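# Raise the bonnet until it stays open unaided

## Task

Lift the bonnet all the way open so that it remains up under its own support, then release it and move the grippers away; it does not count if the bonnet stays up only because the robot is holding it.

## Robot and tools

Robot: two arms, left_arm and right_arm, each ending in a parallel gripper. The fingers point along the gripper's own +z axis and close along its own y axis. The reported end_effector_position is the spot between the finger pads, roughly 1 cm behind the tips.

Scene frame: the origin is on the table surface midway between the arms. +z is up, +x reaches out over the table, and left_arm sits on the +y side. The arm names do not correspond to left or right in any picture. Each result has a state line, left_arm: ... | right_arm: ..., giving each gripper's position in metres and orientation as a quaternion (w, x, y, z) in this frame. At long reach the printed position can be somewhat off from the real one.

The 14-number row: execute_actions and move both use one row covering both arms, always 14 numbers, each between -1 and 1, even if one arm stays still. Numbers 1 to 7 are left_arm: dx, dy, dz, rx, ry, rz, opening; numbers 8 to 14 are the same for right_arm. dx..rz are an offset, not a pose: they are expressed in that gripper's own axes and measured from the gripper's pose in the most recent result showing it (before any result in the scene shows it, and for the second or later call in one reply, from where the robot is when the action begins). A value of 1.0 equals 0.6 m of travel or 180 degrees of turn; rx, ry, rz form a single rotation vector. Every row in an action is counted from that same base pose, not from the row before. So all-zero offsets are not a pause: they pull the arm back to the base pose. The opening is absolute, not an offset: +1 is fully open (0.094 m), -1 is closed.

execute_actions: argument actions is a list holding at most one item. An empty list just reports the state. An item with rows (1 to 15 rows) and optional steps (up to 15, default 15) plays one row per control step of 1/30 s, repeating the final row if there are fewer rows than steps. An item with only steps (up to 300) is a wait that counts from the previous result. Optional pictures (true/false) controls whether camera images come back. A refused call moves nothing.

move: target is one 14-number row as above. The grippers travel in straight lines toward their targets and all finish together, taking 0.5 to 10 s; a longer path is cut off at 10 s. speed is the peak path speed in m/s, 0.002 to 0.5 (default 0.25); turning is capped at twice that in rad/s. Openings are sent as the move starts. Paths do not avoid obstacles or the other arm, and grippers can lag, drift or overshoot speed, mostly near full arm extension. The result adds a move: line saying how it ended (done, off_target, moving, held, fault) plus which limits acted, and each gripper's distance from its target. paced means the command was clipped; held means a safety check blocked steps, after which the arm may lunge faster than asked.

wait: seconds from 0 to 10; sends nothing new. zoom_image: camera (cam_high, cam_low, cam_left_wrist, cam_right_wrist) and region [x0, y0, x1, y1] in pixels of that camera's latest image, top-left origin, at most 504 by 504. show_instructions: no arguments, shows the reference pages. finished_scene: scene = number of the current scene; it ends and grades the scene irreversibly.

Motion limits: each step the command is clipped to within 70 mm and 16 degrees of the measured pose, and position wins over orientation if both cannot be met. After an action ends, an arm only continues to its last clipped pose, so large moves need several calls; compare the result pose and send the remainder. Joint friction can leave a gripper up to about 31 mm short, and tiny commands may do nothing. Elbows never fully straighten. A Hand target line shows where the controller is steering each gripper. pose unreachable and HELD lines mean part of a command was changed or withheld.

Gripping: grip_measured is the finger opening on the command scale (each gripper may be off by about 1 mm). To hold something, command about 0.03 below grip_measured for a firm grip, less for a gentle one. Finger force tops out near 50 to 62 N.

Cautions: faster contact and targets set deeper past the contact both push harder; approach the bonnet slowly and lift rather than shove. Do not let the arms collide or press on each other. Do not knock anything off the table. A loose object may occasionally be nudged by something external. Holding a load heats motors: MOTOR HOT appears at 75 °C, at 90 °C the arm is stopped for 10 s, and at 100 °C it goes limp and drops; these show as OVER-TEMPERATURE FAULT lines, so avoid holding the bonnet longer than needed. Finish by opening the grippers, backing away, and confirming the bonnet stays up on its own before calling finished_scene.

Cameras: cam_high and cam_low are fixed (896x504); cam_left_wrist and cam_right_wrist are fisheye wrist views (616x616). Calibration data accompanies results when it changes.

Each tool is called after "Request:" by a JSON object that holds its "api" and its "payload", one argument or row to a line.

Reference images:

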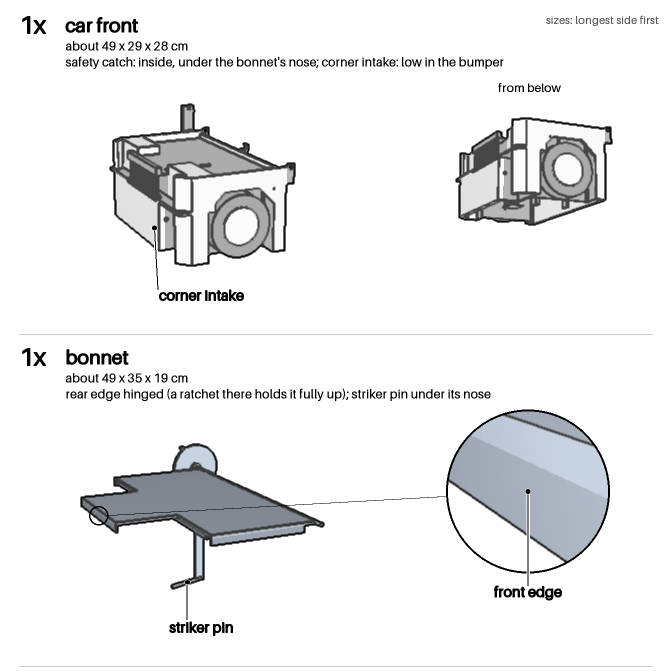

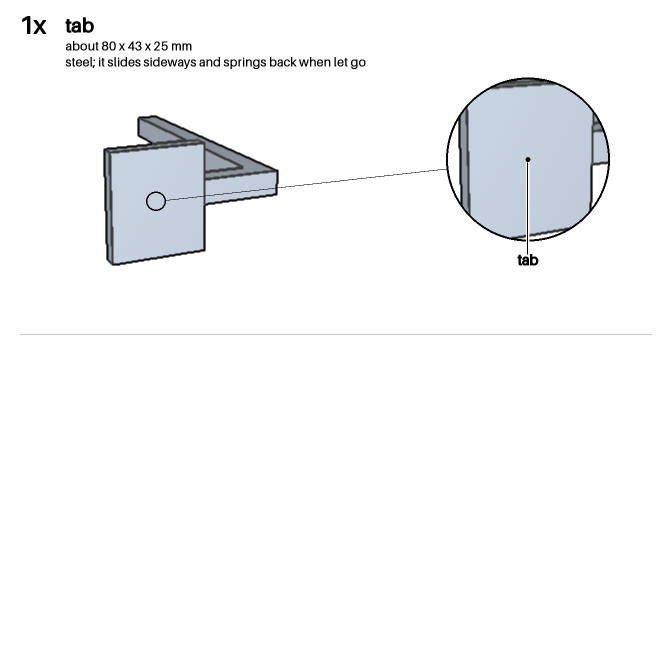

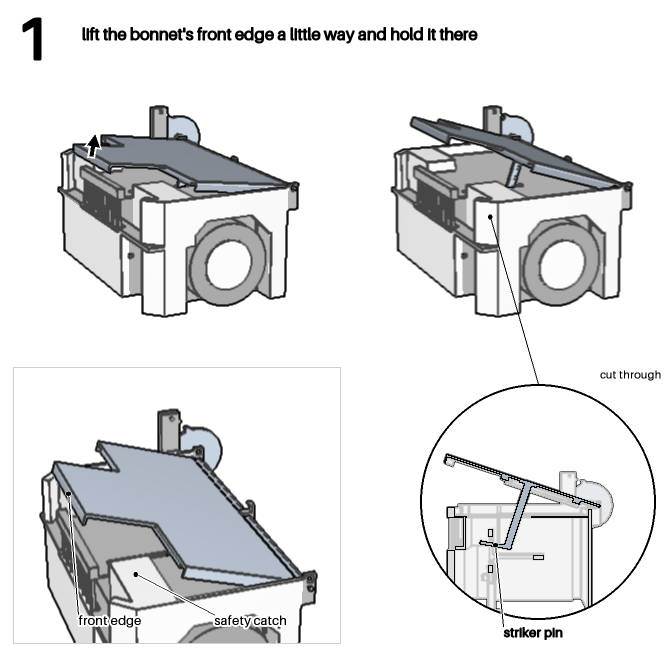

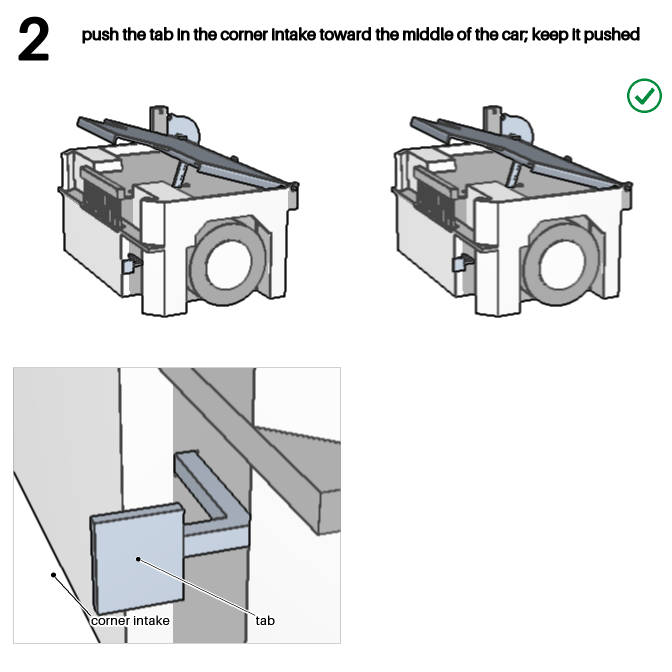

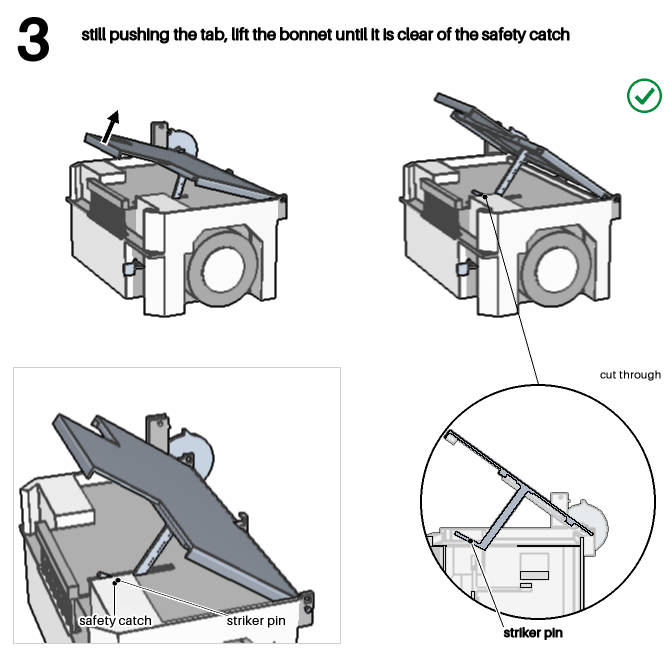

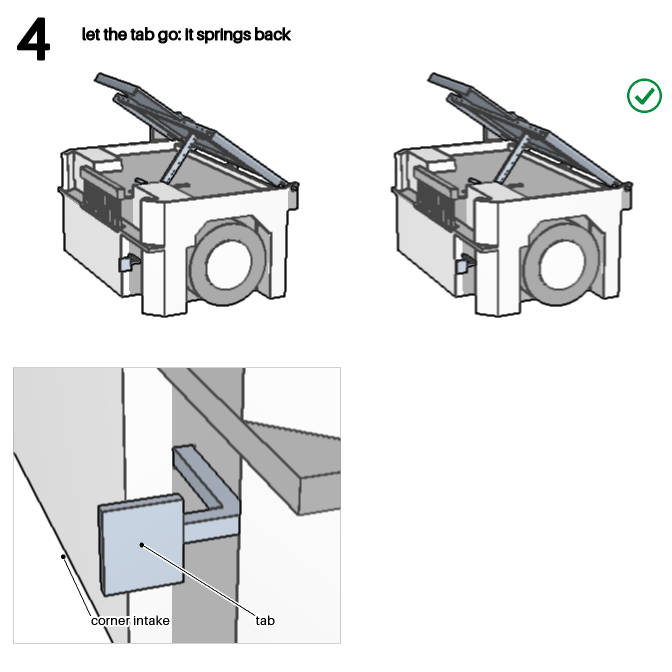

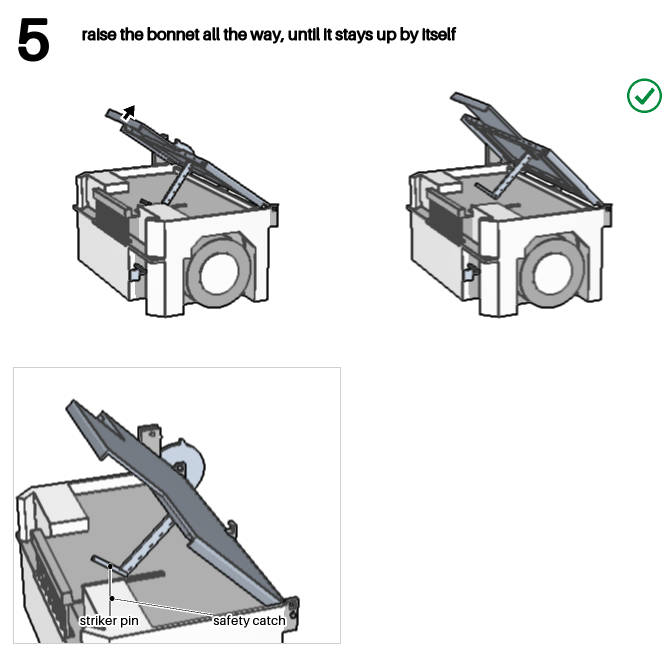

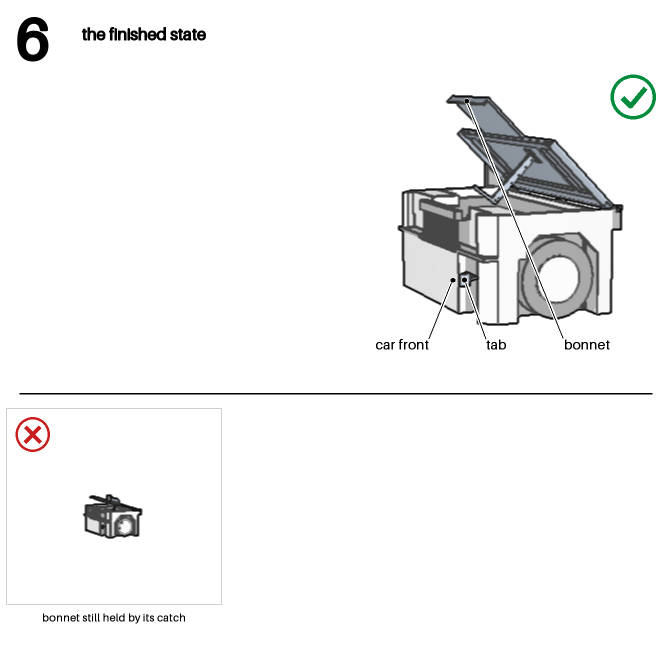

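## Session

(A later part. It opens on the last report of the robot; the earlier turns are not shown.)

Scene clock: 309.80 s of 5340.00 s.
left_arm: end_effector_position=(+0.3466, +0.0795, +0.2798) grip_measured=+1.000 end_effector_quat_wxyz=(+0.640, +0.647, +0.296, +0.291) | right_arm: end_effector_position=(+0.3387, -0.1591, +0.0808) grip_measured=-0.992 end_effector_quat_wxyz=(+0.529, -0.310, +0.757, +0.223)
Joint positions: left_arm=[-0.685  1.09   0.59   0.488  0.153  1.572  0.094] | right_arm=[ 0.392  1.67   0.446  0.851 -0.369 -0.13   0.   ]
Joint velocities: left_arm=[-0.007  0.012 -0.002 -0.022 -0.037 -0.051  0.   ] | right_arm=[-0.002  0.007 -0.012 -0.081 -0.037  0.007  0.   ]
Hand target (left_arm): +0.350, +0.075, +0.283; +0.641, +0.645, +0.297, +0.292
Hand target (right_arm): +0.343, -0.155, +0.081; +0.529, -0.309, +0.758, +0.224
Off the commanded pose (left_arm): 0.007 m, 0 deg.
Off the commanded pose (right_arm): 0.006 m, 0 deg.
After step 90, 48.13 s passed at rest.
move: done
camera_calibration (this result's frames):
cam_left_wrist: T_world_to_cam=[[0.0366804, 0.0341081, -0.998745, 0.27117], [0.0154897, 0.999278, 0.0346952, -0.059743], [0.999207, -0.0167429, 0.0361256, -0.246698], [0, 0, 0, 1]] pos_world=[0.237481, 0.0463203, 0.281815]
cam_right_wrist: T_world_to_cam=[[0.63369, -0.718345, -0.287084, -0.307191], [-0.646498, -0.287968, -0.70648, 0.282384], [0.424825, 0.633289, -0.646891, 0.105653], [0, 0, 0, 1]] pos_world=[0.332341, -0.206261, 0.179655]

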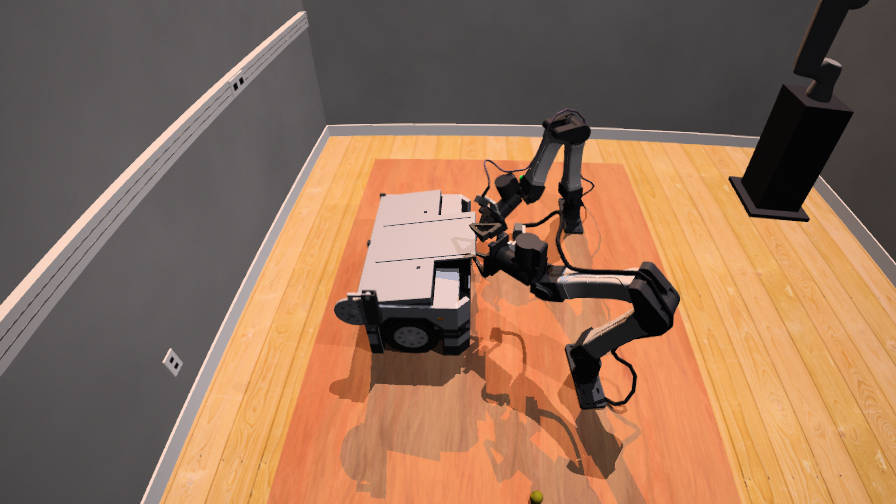

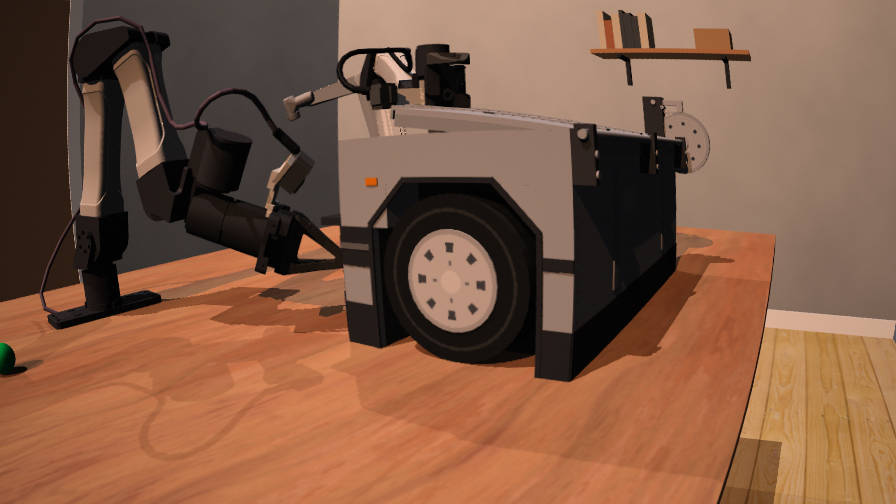

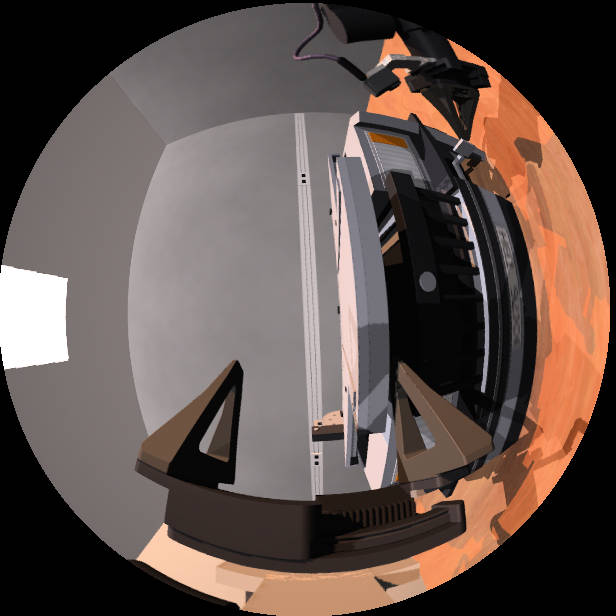

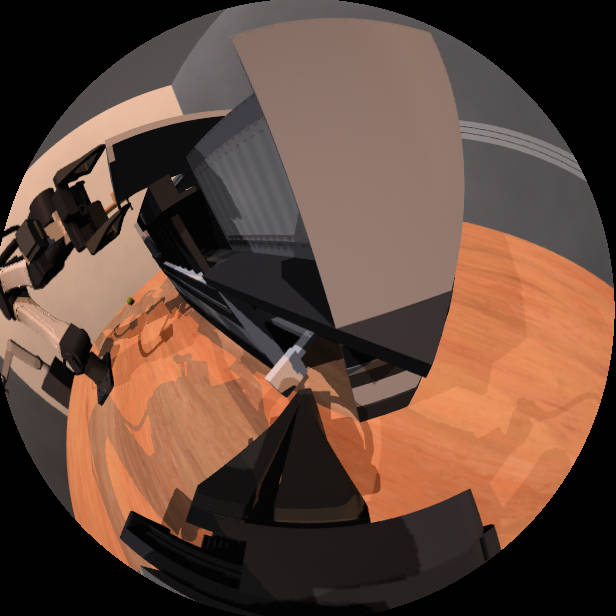

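Request:
{"api": "move", "payload": {
  "target": [0,0.085,0.035,0,0,0,1, 0,0,0,0,0,0,-1],
  "speed": 0.04
}}

Scene clock: 324.33 s of 5340.00 s.
left_arm: end_effector_position=(+0.3544, +0.0751, +0.2834) grip_measured=+1.000 end_effector_quat_wxyz=(+0.594, +0.687, +0.327, +0.262) | right_arm: end_effector_position=(+0.3389, -0.1593, +0.0808) grip_measured=-0.992 end_effector_quat_wxyz=(+0.529, -0.310, +0.758, +0.223)
Joint positions: left_arm=[-0.687  1.112  0.76   0.192  0.144  1.565  0.094] | right_arm=[ 0.392  1.67   0.446  0.851 -0.368 -0.13   0.   ]
Joint velocities: left_arm=[ 0.002  0.002 -0.012  0.007  0.007 -0.051  0.   ] | right_arm=[-0.012 -0.002  0.027 -0.022 -0.022  0.051 -0.   ]
Hand target (left_arm): +0.358, +0.069, +0.330; +0.639, +0.648, +0.297, +0.290
Hand target (right_arm): +0.339, -0.159, +0.081; +0.529, -0.310, +0.757, +0.223
Off the commanded pose (left_arm): 0.049 m, 9 deg.
Off the commanded pose (right_arm): 0.000 m, 0 deg.
After step 90, 9.90 s passed at rest.
move: off_target (left_arm)
camera_calibration (this result's frames):
cam_left_wrist: T_world_to_cam=[[-0.0913925, 0.108265, -0.989912, 0.311972], [0.0179931, 0.99409, 0.107061, -0.0765653], [0.995652, -0.00802703, -0.0928004, -0.217622], [0, 0, 0, 1]] pos_world=[0.246565, 0.0405902, 0.296827]
cam_right_wrist: T_world_to_cam=[[0.632638, -0.719149, -0.287392, -0.307132], [-0.647125, -0.287025, -0.70629, 0.282757], [0.425439, 0.632804, -0.646962, 0.105393], [0, 0, 0, 1]] pos_world=[0.332444, -0.206408, 0.179626]

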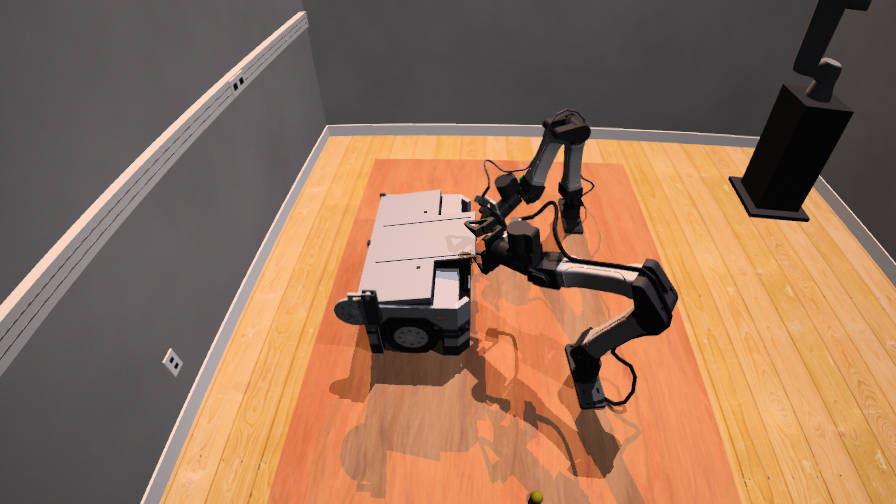

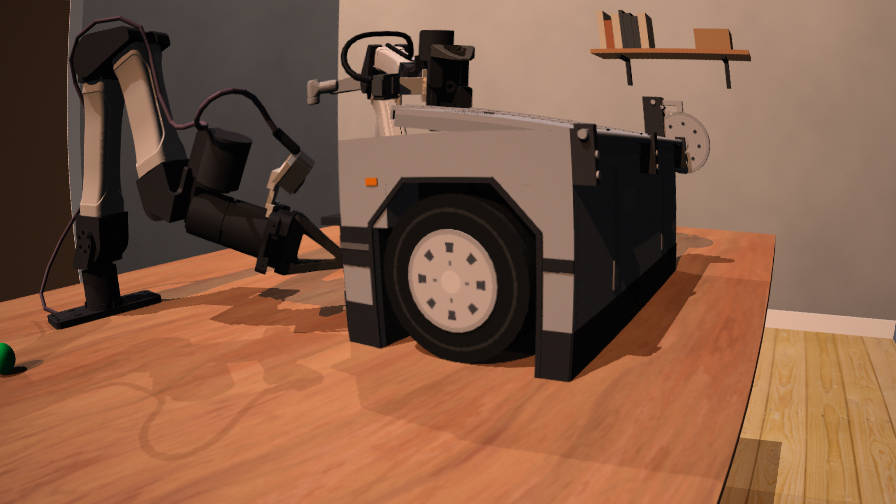

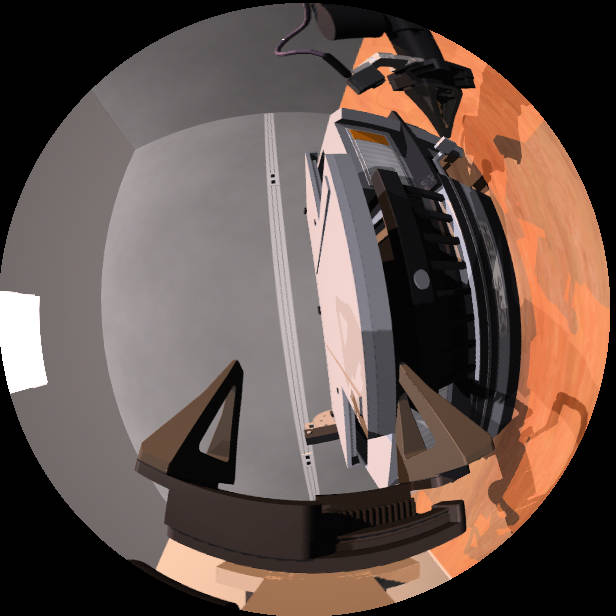

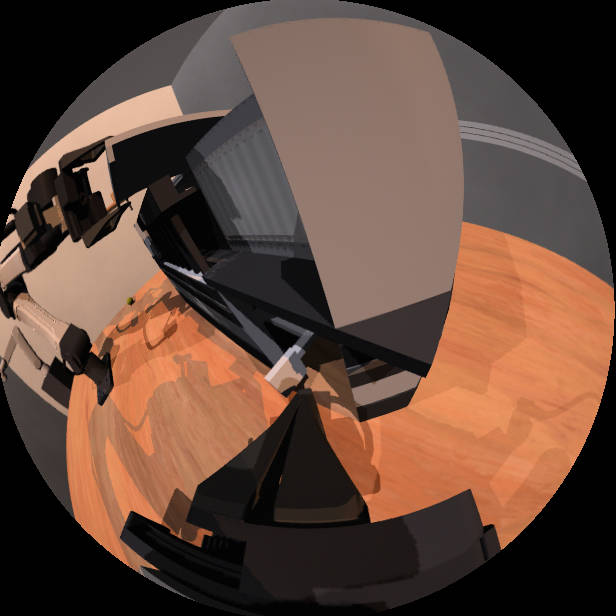

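Request:
{"api": "move", "payload": {
  "target": [-0.004,0.168,0.0,-0.11,0,0,1, 0,0,0,0,0,0,-1],
  "speed": 0.05
}}

Scene clock: 360.10 s of 5340.00 s.
left_arm: end_effector_position=(+0.3578, +0.0772, +0.2943) grip_measured=+1.000 end_effector_quat_wxyz=(+0.597, +0.674, +0.353, +0.255) | right_arm: end_effector_position=(+0.3389, -0.1593, +0.0808) grip_measured=-0.992 end_effector_quat_wxyz=(+0.529, -0.310, +0.758, +0.223)
Joint positions: left_arm=[-0.691  1.112  0.803  0.15   0.115  1.511  0.094] | right_arm=[ 0.392  1.67   0.446  0.851 -0.368 -0.13   0.   ]
Joint velocities: left_arm=[-0.007 -0.002  0.022 -0.037 -0.037 -0.007  0.   ] | right_arm=[-0.002 -0.012  0.017  0.022  0.022  0.022  0.   ]
Hand target (left_arm): +0.353, +0.074, +0.380; +0.681, +0.599, +0.295, +0.301
Hand target (right_arm): +0.339, -0.159, +0.081; +0.529, -0.310, +0.758, +0.223
Off the commanded pose (left_arm): 0.090 m, 20 deg; orientation clipped at the last step of the last action.
Off the commanded pose (right_arm): 0.000 m, 0 deg.
After step 90, 28.73 s passed at rest.
move: off_target (left_arm); limits=paced
camera_calibration (this result's frames):
cam_left_wrist: T_world_to_cam=[[-0.125789, 0.0668589, -0.989801, 0.338263], [-0.0128949, 0.997532, 0.0690199, -0.0579363], [0.991973, 0.0214454, -0.124617, -0.211491], [0, 0, 0, 1]] pos_world=[0.251596, 0.0397129, 0.312456]
cam_right_wrist: T_world_to_cam=[[0.632638, -0.719149, -0.287392, -0.307132], [-0.647125, -0.287025, -0.70629, 0.282757], [0.425439, 0.632804, -0.646962, 0.105393], [0, 0, 0, 1]] pos_world=[0.332444, -0.206408, 0.179626]

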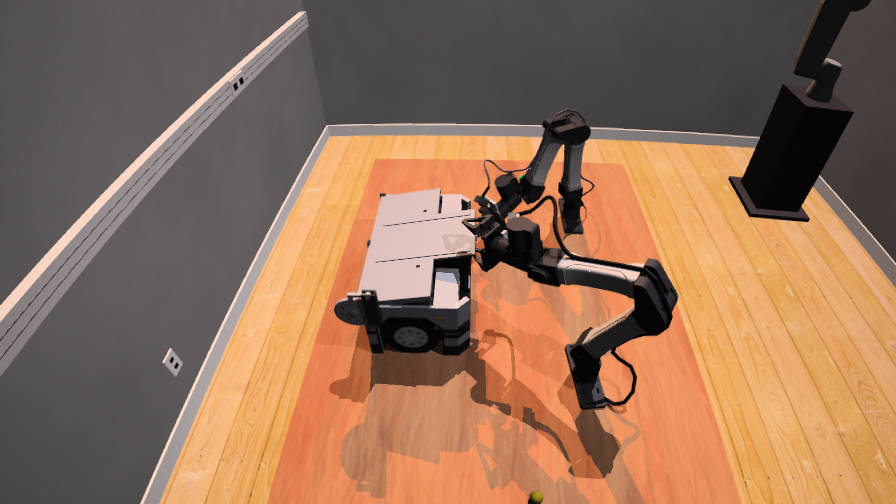

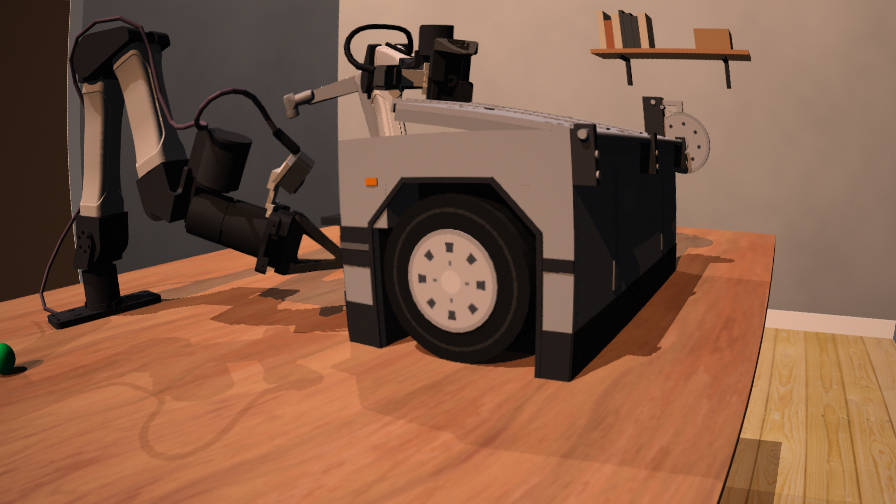

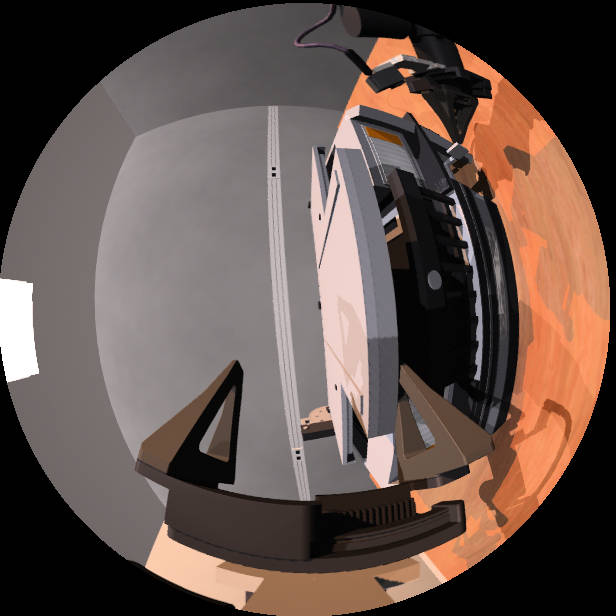

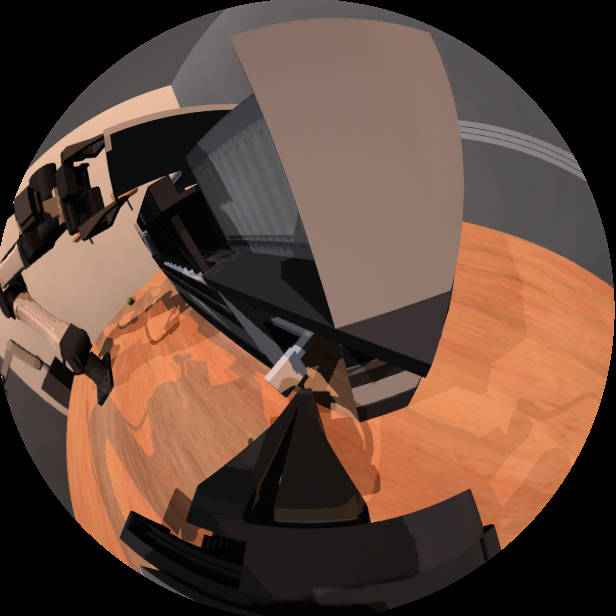

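Request:
{"api": "execute_actions", "payload": {
  "actions": [
    {"rows":[[0,0.138,0,-0.083,0,0,1,0,0,0,0,0,0,-1],[0,0.133,0,-0.081,0,0,1,0,0,0,0,0,0,-1],[0,0.128,0,-0.079,0,0,1,0,0,0,0,0,0,-1],[0,0.123,0,-0.077,0,0,1,0,0,0,0,0,0,-1],[0,0.118,0,-0.075,0,0,1,0,0,0,0,0,0,-1],[0,0.113,0,-0.073,0,0,1,0,0,0,0,0,0,-1],[0,0.108,0,-0.071,0,0,1,0,0,0,0,0,0,-1],[0,0.103,0,-0.069,0,0,1,0,0,0,0,0,0,-1],[0,0.098,0,-0.067,0,0,1,0,0,0,0,0,0,-1],[0,0.093,0,-0.065,0,0,1,0,0,0,0,0,0,-1],[0,0.088,0,-0.063,0,0,1,0,0,0,0,0,0,-1],[0,0.083,0,-0.061,0,0,1,0,0,0,0,0,0,-1],[0,0.078,0,-0.059,0,0,1,0,0,0,0,0,0,-1],[0,0.073,0,-0.057,0,0,1,0,0,0,0,0,0,-1],[0,0.068,0,-0.055,0,0,1,0,0,0,0,0,0,-1]],"steps":15}
  ],
  "pictures": false
}}

Scene clock: 418.43 s of 5340.00 s.
left_arm: end_effector_position=(+0.3584, +0.0783, +0.2925) grip_measured=+1.000 end_effector_quat_wxyz=(+0.599, +0.669, +0.362, +0.250) | right_arm: end_effector_position=(+0.3389, -0.1593, +0.0808) grip_measured=-0.992 end_effector_quat_wxyz=(+0.529, -0.310, +0.758, +0.223)
Joint positions: left_arm=[-0.69   1.112  0.797  0.156  0.11   1.488  0.094] | right_arm=[ 0.392  1.67   0.446  0.851 -0.368 -0.13   0.   ]
Joint velocities: left_arm=[ 0.002  0.022 -0.115  0.037  0.007  0.007  0.   ] | right_arm=[ 0.007  0.012 -0.012  0.007  0.037  0.066 -0.001]
Hand target (left_arm): +0.360, +0.078, +0.334; +0.650, +0.623, +0.331, +0.283
Hand target (right_arm): +0.339, -0.159, +0.081; +0.529, -0.310, +0.758, +0.223
Off the commanded pose (left_arm): 0.042 m, 10 deg.
Off the commanded pose (right_arm): 0.000 m, 0 deg.
Steps of this call (steps 1 to 90: nothing new was sent; then 54.83 s passed at rest; steps 91 to 105: all 15 steps of this action). Readings (end_effector_position):
91: left_arm (+0.3579, +0.0774, +0.2943) | right_arm (+0.3389, -0.1593, +0.0808)
92: left_arm (+0.3581, +0.0777, +0.2943) | right_arm (+0.3389, -0.1593, +0.0808)
94: left_arm (+0.3583, +0.0779, +0.2943) | right_arm (+0.3389, -0.1593, +0.0808)
98: left_arm (+0.3585, +0.0782, +0.2943) | right_arm (+0.3389, -0.1593, +0.0808)
105: the state above

Request:
{"api": "execute_actions", "payload": {
  "actions": [
    {"rows":[[0,0.066,0,-0.055,0,0,1,0,0,0,0,0,0,-1],[0,0.062,0,-0.055,0,0,1,0,0,0,0,0,0,-1],[0,0.058,0,-0.055,0,0,1,0,0,0,0,0,0,-1],[0,0.054,0,-0.055,0,0,1,0,0,0,0,0,0,-1],[0,0.050,0,-0.055,0,0,1,0,0,0,0,0,0,-1],[0,0.046,0,-0.055,0,0,1,0,0,0,0,0,0,-1],[0,0.042,0,-0.055,0,0,1,0,0,0,0,0,0,-1],[0,0.038,0,-0.055,0,0,1,0,0,0,0,0,0,-1],[0,0.034,0,-0.055,0,0,1,0,0,0,0,0,0,-1],[0,0.030,0,-0.055,0,0,1,0,0,0,0,0,0,-1],[0,0.026,0,-0.055,0,0,1,0,0,0,0,0,0,-1],[0,0.022,0,-0.055,0,0,1,0,0,0,0,0,0,-1],[0,0.018,0,-0.055,0,0,1,0,0,0,0,0,0,-1],[0,0.014,0,-0.055,0,0,1,0,0,0,0,0,0,-1],[0,0.010,0,-0.055,0,0,1,0,0,0,0,0,0,-1]],"steps":15}
  ],
  "pictures": false
}}

Scene clock: 425.40 s of 5340.00 s.
left_arm: end_effector_position=(+0.3576, +0.0792, +0.2845) grip_measured=+1.000 end_effector_quat_wxyz=(+0.626, +0.645, +0.353, +0.261) | right_arm: end_effector_position=(+0.3389, -0.1593, +0.0808) grip_measured=-0.992 end_effector_quat_wxyz=(+0.529, -0.310, +0.758, +0.223)
Joint positions: left_arm=[-0.69   1.112  0.69   0.34   0.109  1.474  0.094] | right_arm=[ 0.392  1.67   0.446  0.851 -0.368 -0.13   0.   ]
Joint velocities: left_arm=[-0.002 -0.017 -0.237  0.476 -0.022  0.022  0.   ] | right_arm=[-0.002 -0.017  0.007 -0.007 -0.022  0.037 -0.001]
Hand target (left_arm): +0.358, +0.079, +0.299; +0.652, +0.618, +0.340, +0.278
Hand target (right_arm): +0.339, -0.159, +0.081; +0.529, -0.310, +0.758, +0.223
Off the commanded pose (left_arm): 0.014 m, 6 deg.
Off the commanded pose (right_arm): 0.000 m, 0 deg.
Steps of this call (steps 1 to 90: nothing new was sent; then 3.47 s passed at rest; steps 91 to 105: all 15 steps of this action). Readings (end_effector_position):
91: left_arm (+0.3582, +0.0785, +0.2892) | right_arm (+0.3389, -0.1593, +0.0808)
92: left_arm (+0.3582, +0.0785, +0.2887) | right_arm (+0.3389, -0.1593, +0.0808)
94: left_arm (+0.3580, +0.0787, +0.2857) | right_arm (+0.3389, -0.1593, +0.0808)
98: left_arm (+0.3581, +0.0788, +0.2845) | right_arm (+0.3389, -0.1593, +0.0808)
105: the state above

Request:
{"api": "move", "payload": {
  "target": [0,-0.012,-0.105,-0.025,0,0,1, 0,0,0,0,0,0,-1],
  "speed": 0.1
}}

Scene clock: 452.73 s of 5340.00 s.
left_arm: end_effector_position=(+0.3111, +0.1147, +0.2907) grip_measured=+1.000 end_effector_quat_wxyz=(+0.654, +0.616, +0.338, +0.280) | right_arm: end_effector_position=(+0.3389, -0.1593, +0.0808) grip_measured=-0.992 end_effector_quat_wxyz=(+0.529, -0.310, +0.758, +0.223)
Joint positions: left_arm=[-0.669  0.823  0.506  0.33   0.119  1.472  0.094] | right_arm=[ 0.392  1.67   0.446  0.851 -0.368 -0.13   0.   ]
Joint velocities: left_arm=[ 0.007  0.012 -0.017 -0.051 -0.066  0.022  0.   ] | right_arm=[-0.002  0.007 -0.027  0.037  0.022  0.007 -0.001]
Hand target (left_arm): +0.308, +0.118, +0.282; +0.650, +0.620, +0.342, +0.274
Hand target (right_arm): +0.339, -0.159, +0.081; +0.529, -0.310, +0.758, +0.223
Off the commanded pose (left_arm): 0.010 m, 1 deg.
Off the commanded pose (right_arm): 0.000 m, 0 deg.
After step 90, 23.13 s passed at rest.
move: done
camera_calibration (this result's frames):
cam_left_wrist: T_world_to_cam=[[-0.00490024, -0.0546004, -0.998496, 0.305195], [-0.0340597, 0.997938, -0.0544027, -0.0533138], [0.999408, 0.0337419, -0.0067498, -0.204432], [0, 0, 0, 1]] pos_world=[0.203991, 0.0767656, 0.300456]
cam_right_wrist: T_world_to_cam=[[0.632638, -0.719149, -0.287392, -0.307132], [-0.647125, -0.287025, -0.70629, 0.282757], [0.425439, 0.632804, -0.646962, 0.105393], [0, 0, 0, 1]] pos_world=[0.332444, -0.206408, 0.179626]

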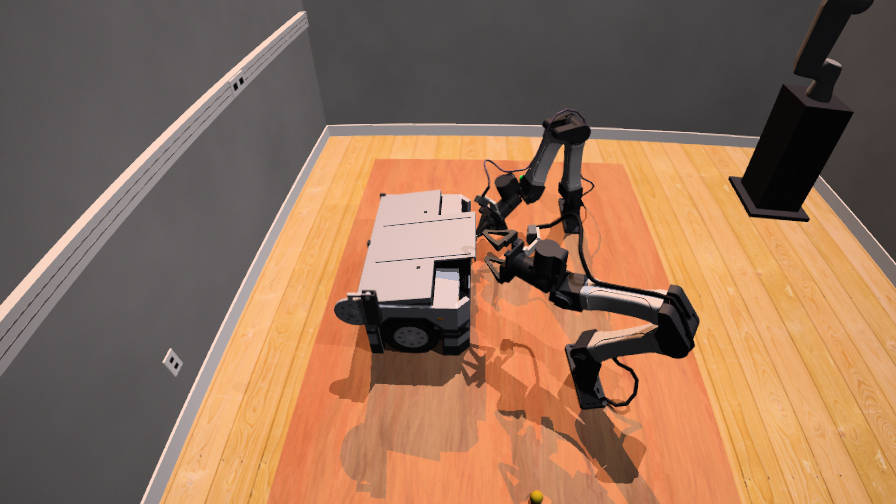

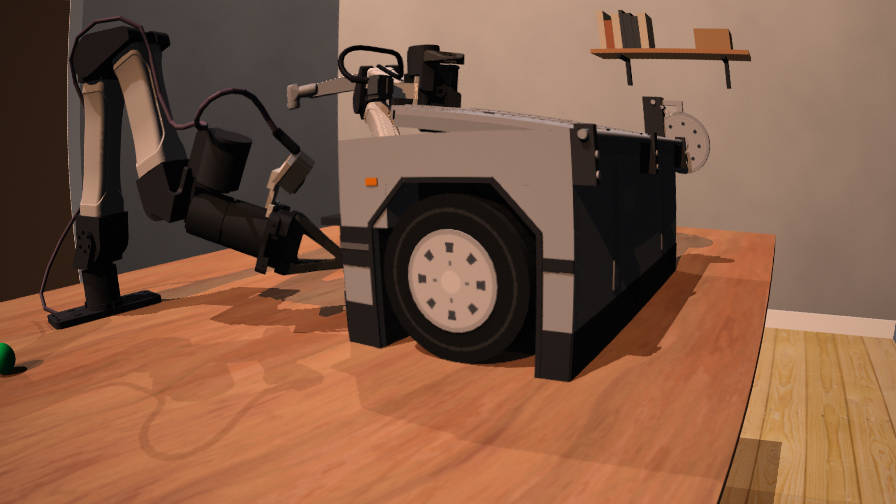

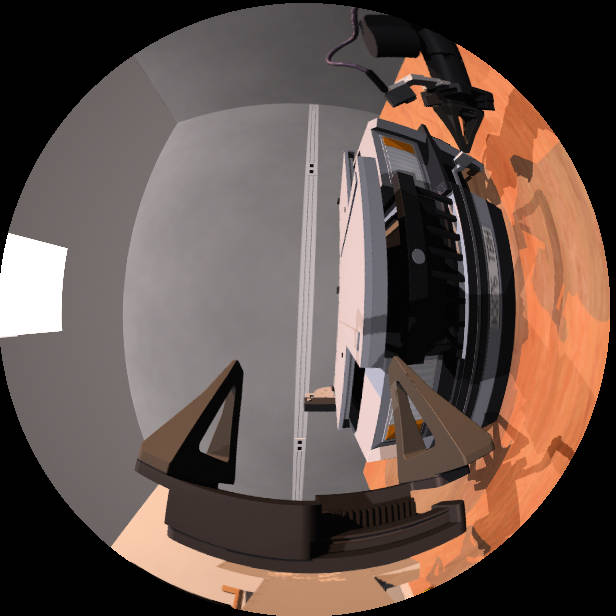

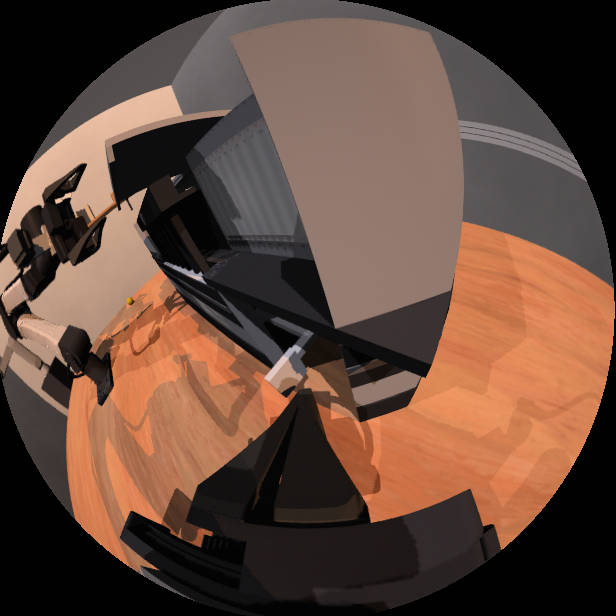

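Request:
{"api": "move", "payload": {
  "target": [-0.119,-0.0655,0.069,-0.0065,0.2116,0.0312,0.064, 0,0,0,0,0,0,-1],
  "speed": 0.2
}}

Scene clock: 466.40 s of 5340.00 s.
left_arm: end_effector_position=(+0.2989, +0.0365, +0.2587) grip_measured=+0.065 end_effector_quat_wxyz=(+0.504, +0.499, +0.503, +0.493) | right_arm: end_effector_position=(+0.3389, -0.1593, +0.0808) grip_measured=-0.992 end_effector_quat_wxyz=(+0.529, -0.310, +0.758, +0.223)
Joint positions: left_arm=[-1.362  1.442  0.731  0.696 -1.232  1.541  0.05 ] | right_arm=[ 0.392  1.67   0.446  0.851 -0.368 -0.13   0.   ]
Joint velocities: left_arm=[-0.007  0.007  0.002  0.051 -0.066  0.022 -0.   ] | right_arm=[-0.017  0.007 -0.002  0.051 -0.051 -0.051  0.   ]
Hand target (left_arm): +0.299, +0.031, +0.259; +0.501, +0.500, +0.502, +0.497
Hand target (right_arm): +0.339, -0.159, +0.081; +0.529, -0.310, +0.758, +0.223
Off the commanded pose (left_arm): 0.007 m, 1 deg.
Off the commanded pose (right_arm): 0.000 m, 0 deg.
After step 90, 8.33 s passed at rest.
move: done
camera_calibration (this result's frames):
cam_left_wrist: T_world_to_cam=[[0.0124549, 0.0358375, -0.99928, 0.260593], [-0.638115, 0.769691, 0.0196503, 0.192342], [0.769841, 0.63741, 0.0324548, -0.153406], [0, 0, 0, 1]] pos_world=[0.237589, -0.0596003, 0.261604]
cam_right_wrist: T_world_to_cam=[[0.632638, -0.719149, -0.287392, -0.307132], [-0.647125, -0.287025, -0.70629, 0.282757], [0.425439, 0.632804, -0.646962, 0.105393], [0, 0, 0, 1]] pos_world=[0.332444, -0.206408, 0.179626]

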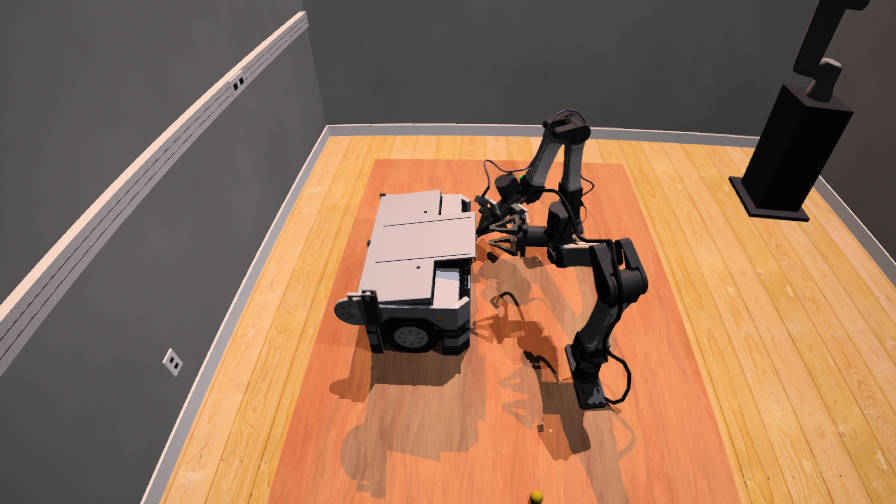

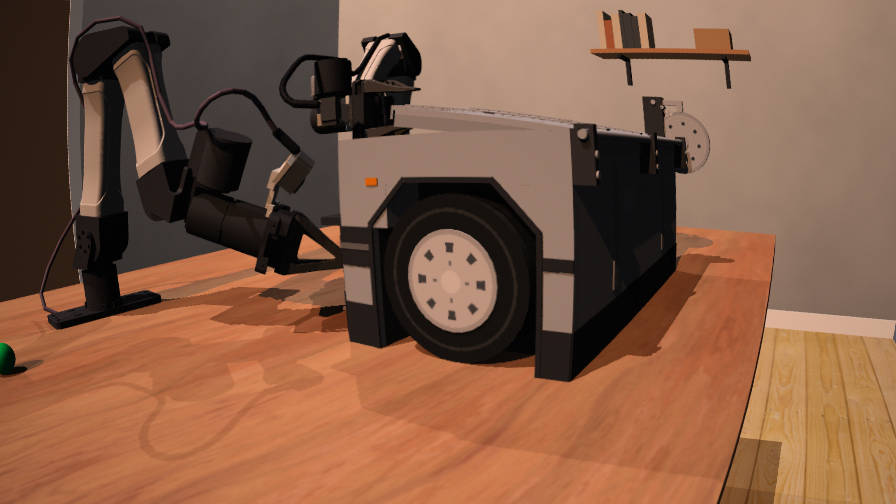

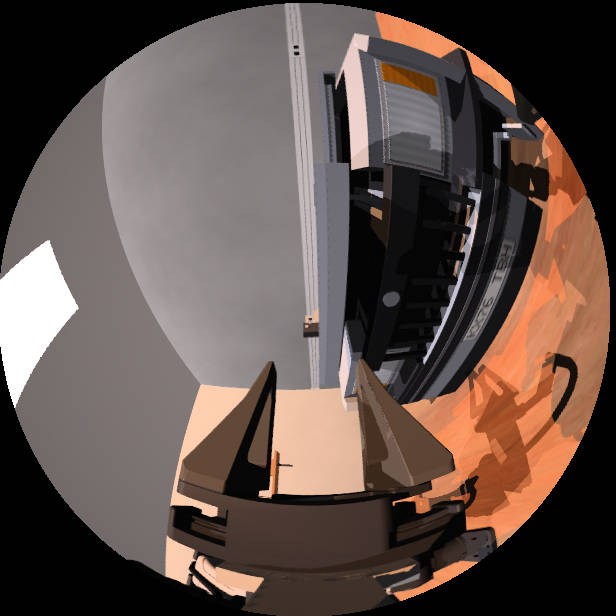

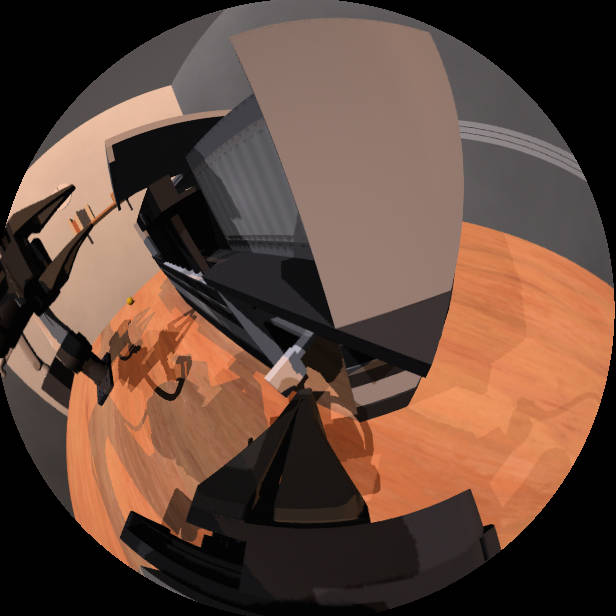

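Request:
{"api": "move", "payload": {
  "target": [0,-0.008,0.105,0,0,0,0.064, 0,0,0,0,0,0,-1],
  "speed": 0.06
}}

Scene clock: 473.87 s of 5340.00 s.
left_arm: end_effector_position=(+0.3564, +0.0412, +0.2544) grip_measured=+0.065 end_effector_quat_wxyz=(+0.505, +0.496, +0.506, +0.493) | right_arm: end_effector_position=(+0.3389, -0.1593, +0.0808) grip_measured=-0.992 end_effector_quat_wxyz=(+0.529, -0.310, +0.758, +0.223)
Joint positions: left_arm=[-1.179  1.534  0.79   0.737 -1.053  1.543  0.05 ] | right_arm=[ 0.392  1.67   0.446  0.851 -0.368 -0.13   0.   ]
Joint velocities: left_arm=[ 0.002  0.002 -0.012 -0.007  0.007 -0.022  0.   ] | right_arm=[ 0.027  0.017 -0.007  0.022 -0.007 -0.022  0.   ]
Hand target (left_arm): +0.361, +0.036, +0.254; +0.504, +0.499, +0.502, +0.494
Hand target (right_arm): +0.339, -0.159, +0.081; +0.529, -0.310, +0.758, +0.223
Off the commanded pose (left_arm): 0.008 m, 0 deg.
Off the commanded pose (right_arm): 0.000 m, 0 deg.
After step 90, 3.00 s passed at rest.
move: done
camera_calibration (this result's frames):
cam_left_wrist: T_world_to_cam=[[0.0138793, 0.029737, -0.999461, 0.25525], [-0.641951, 0.76662, 0.0138946, 0.22844], [0.76662, 0.641412, 0.0297299, -0.1988], [0, 0, 0, 1]] pos_world=[0.295508, -0.0552042, 0.257849]
cam_right_wrist: T_world_to_cam=[[0.632638, -0.719149, -0.287392, -0.307132], [-0.647125, -0.287025, -0.70629, 0.282757], [0.425439, 0.632804, -0.646962, 0.105393], [0, 0, 0, 1]] pos_world=[0.332444, -0.206408, 0.179626]

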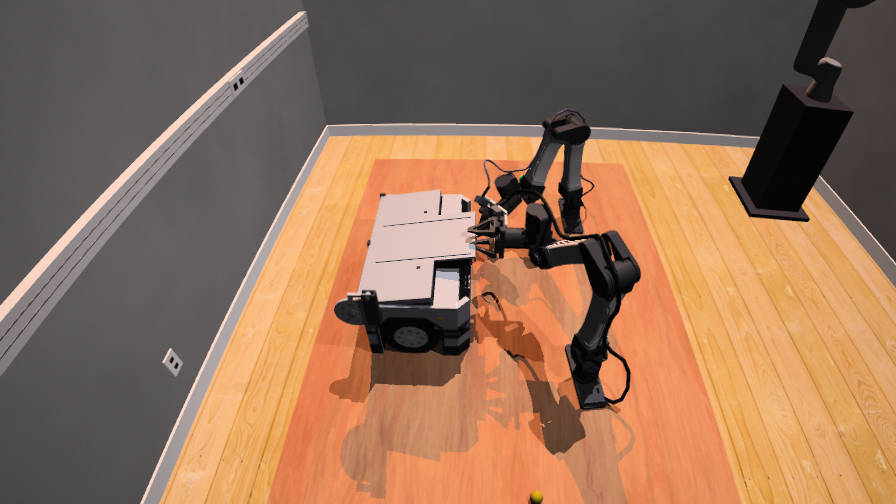

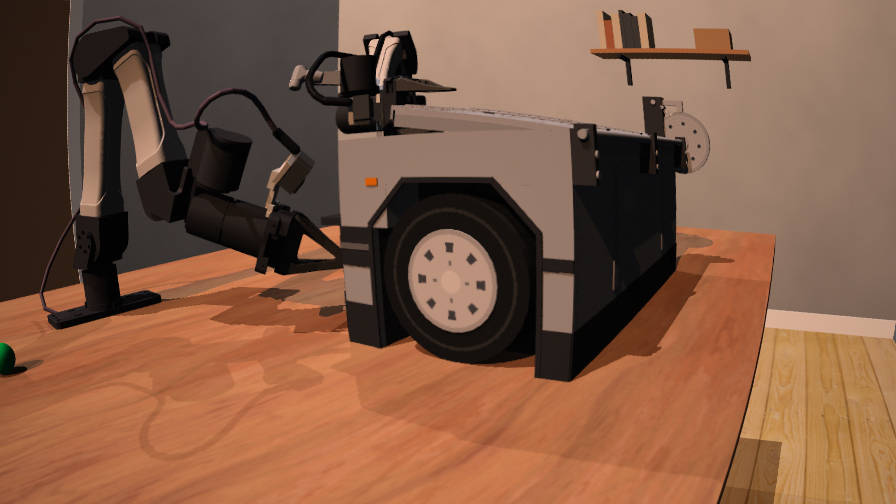

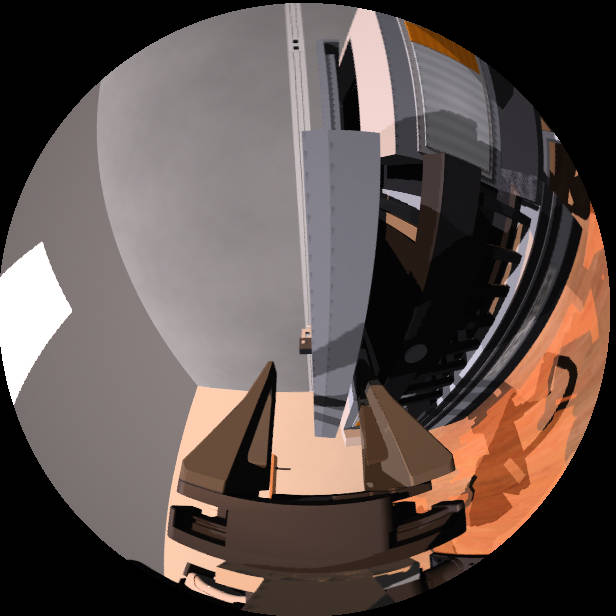

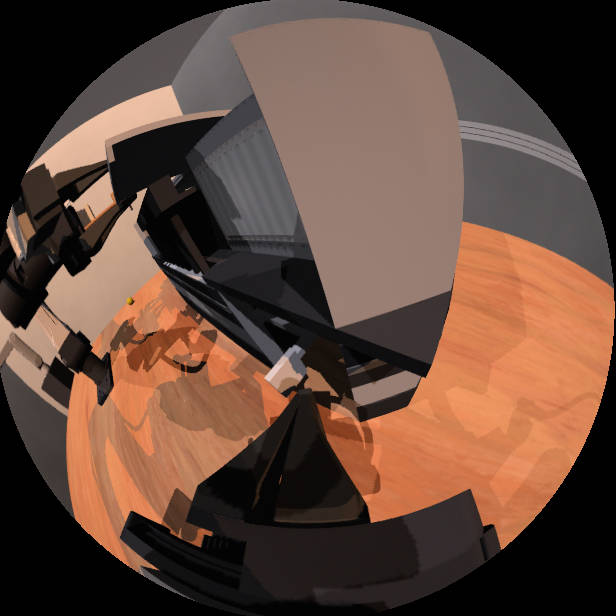

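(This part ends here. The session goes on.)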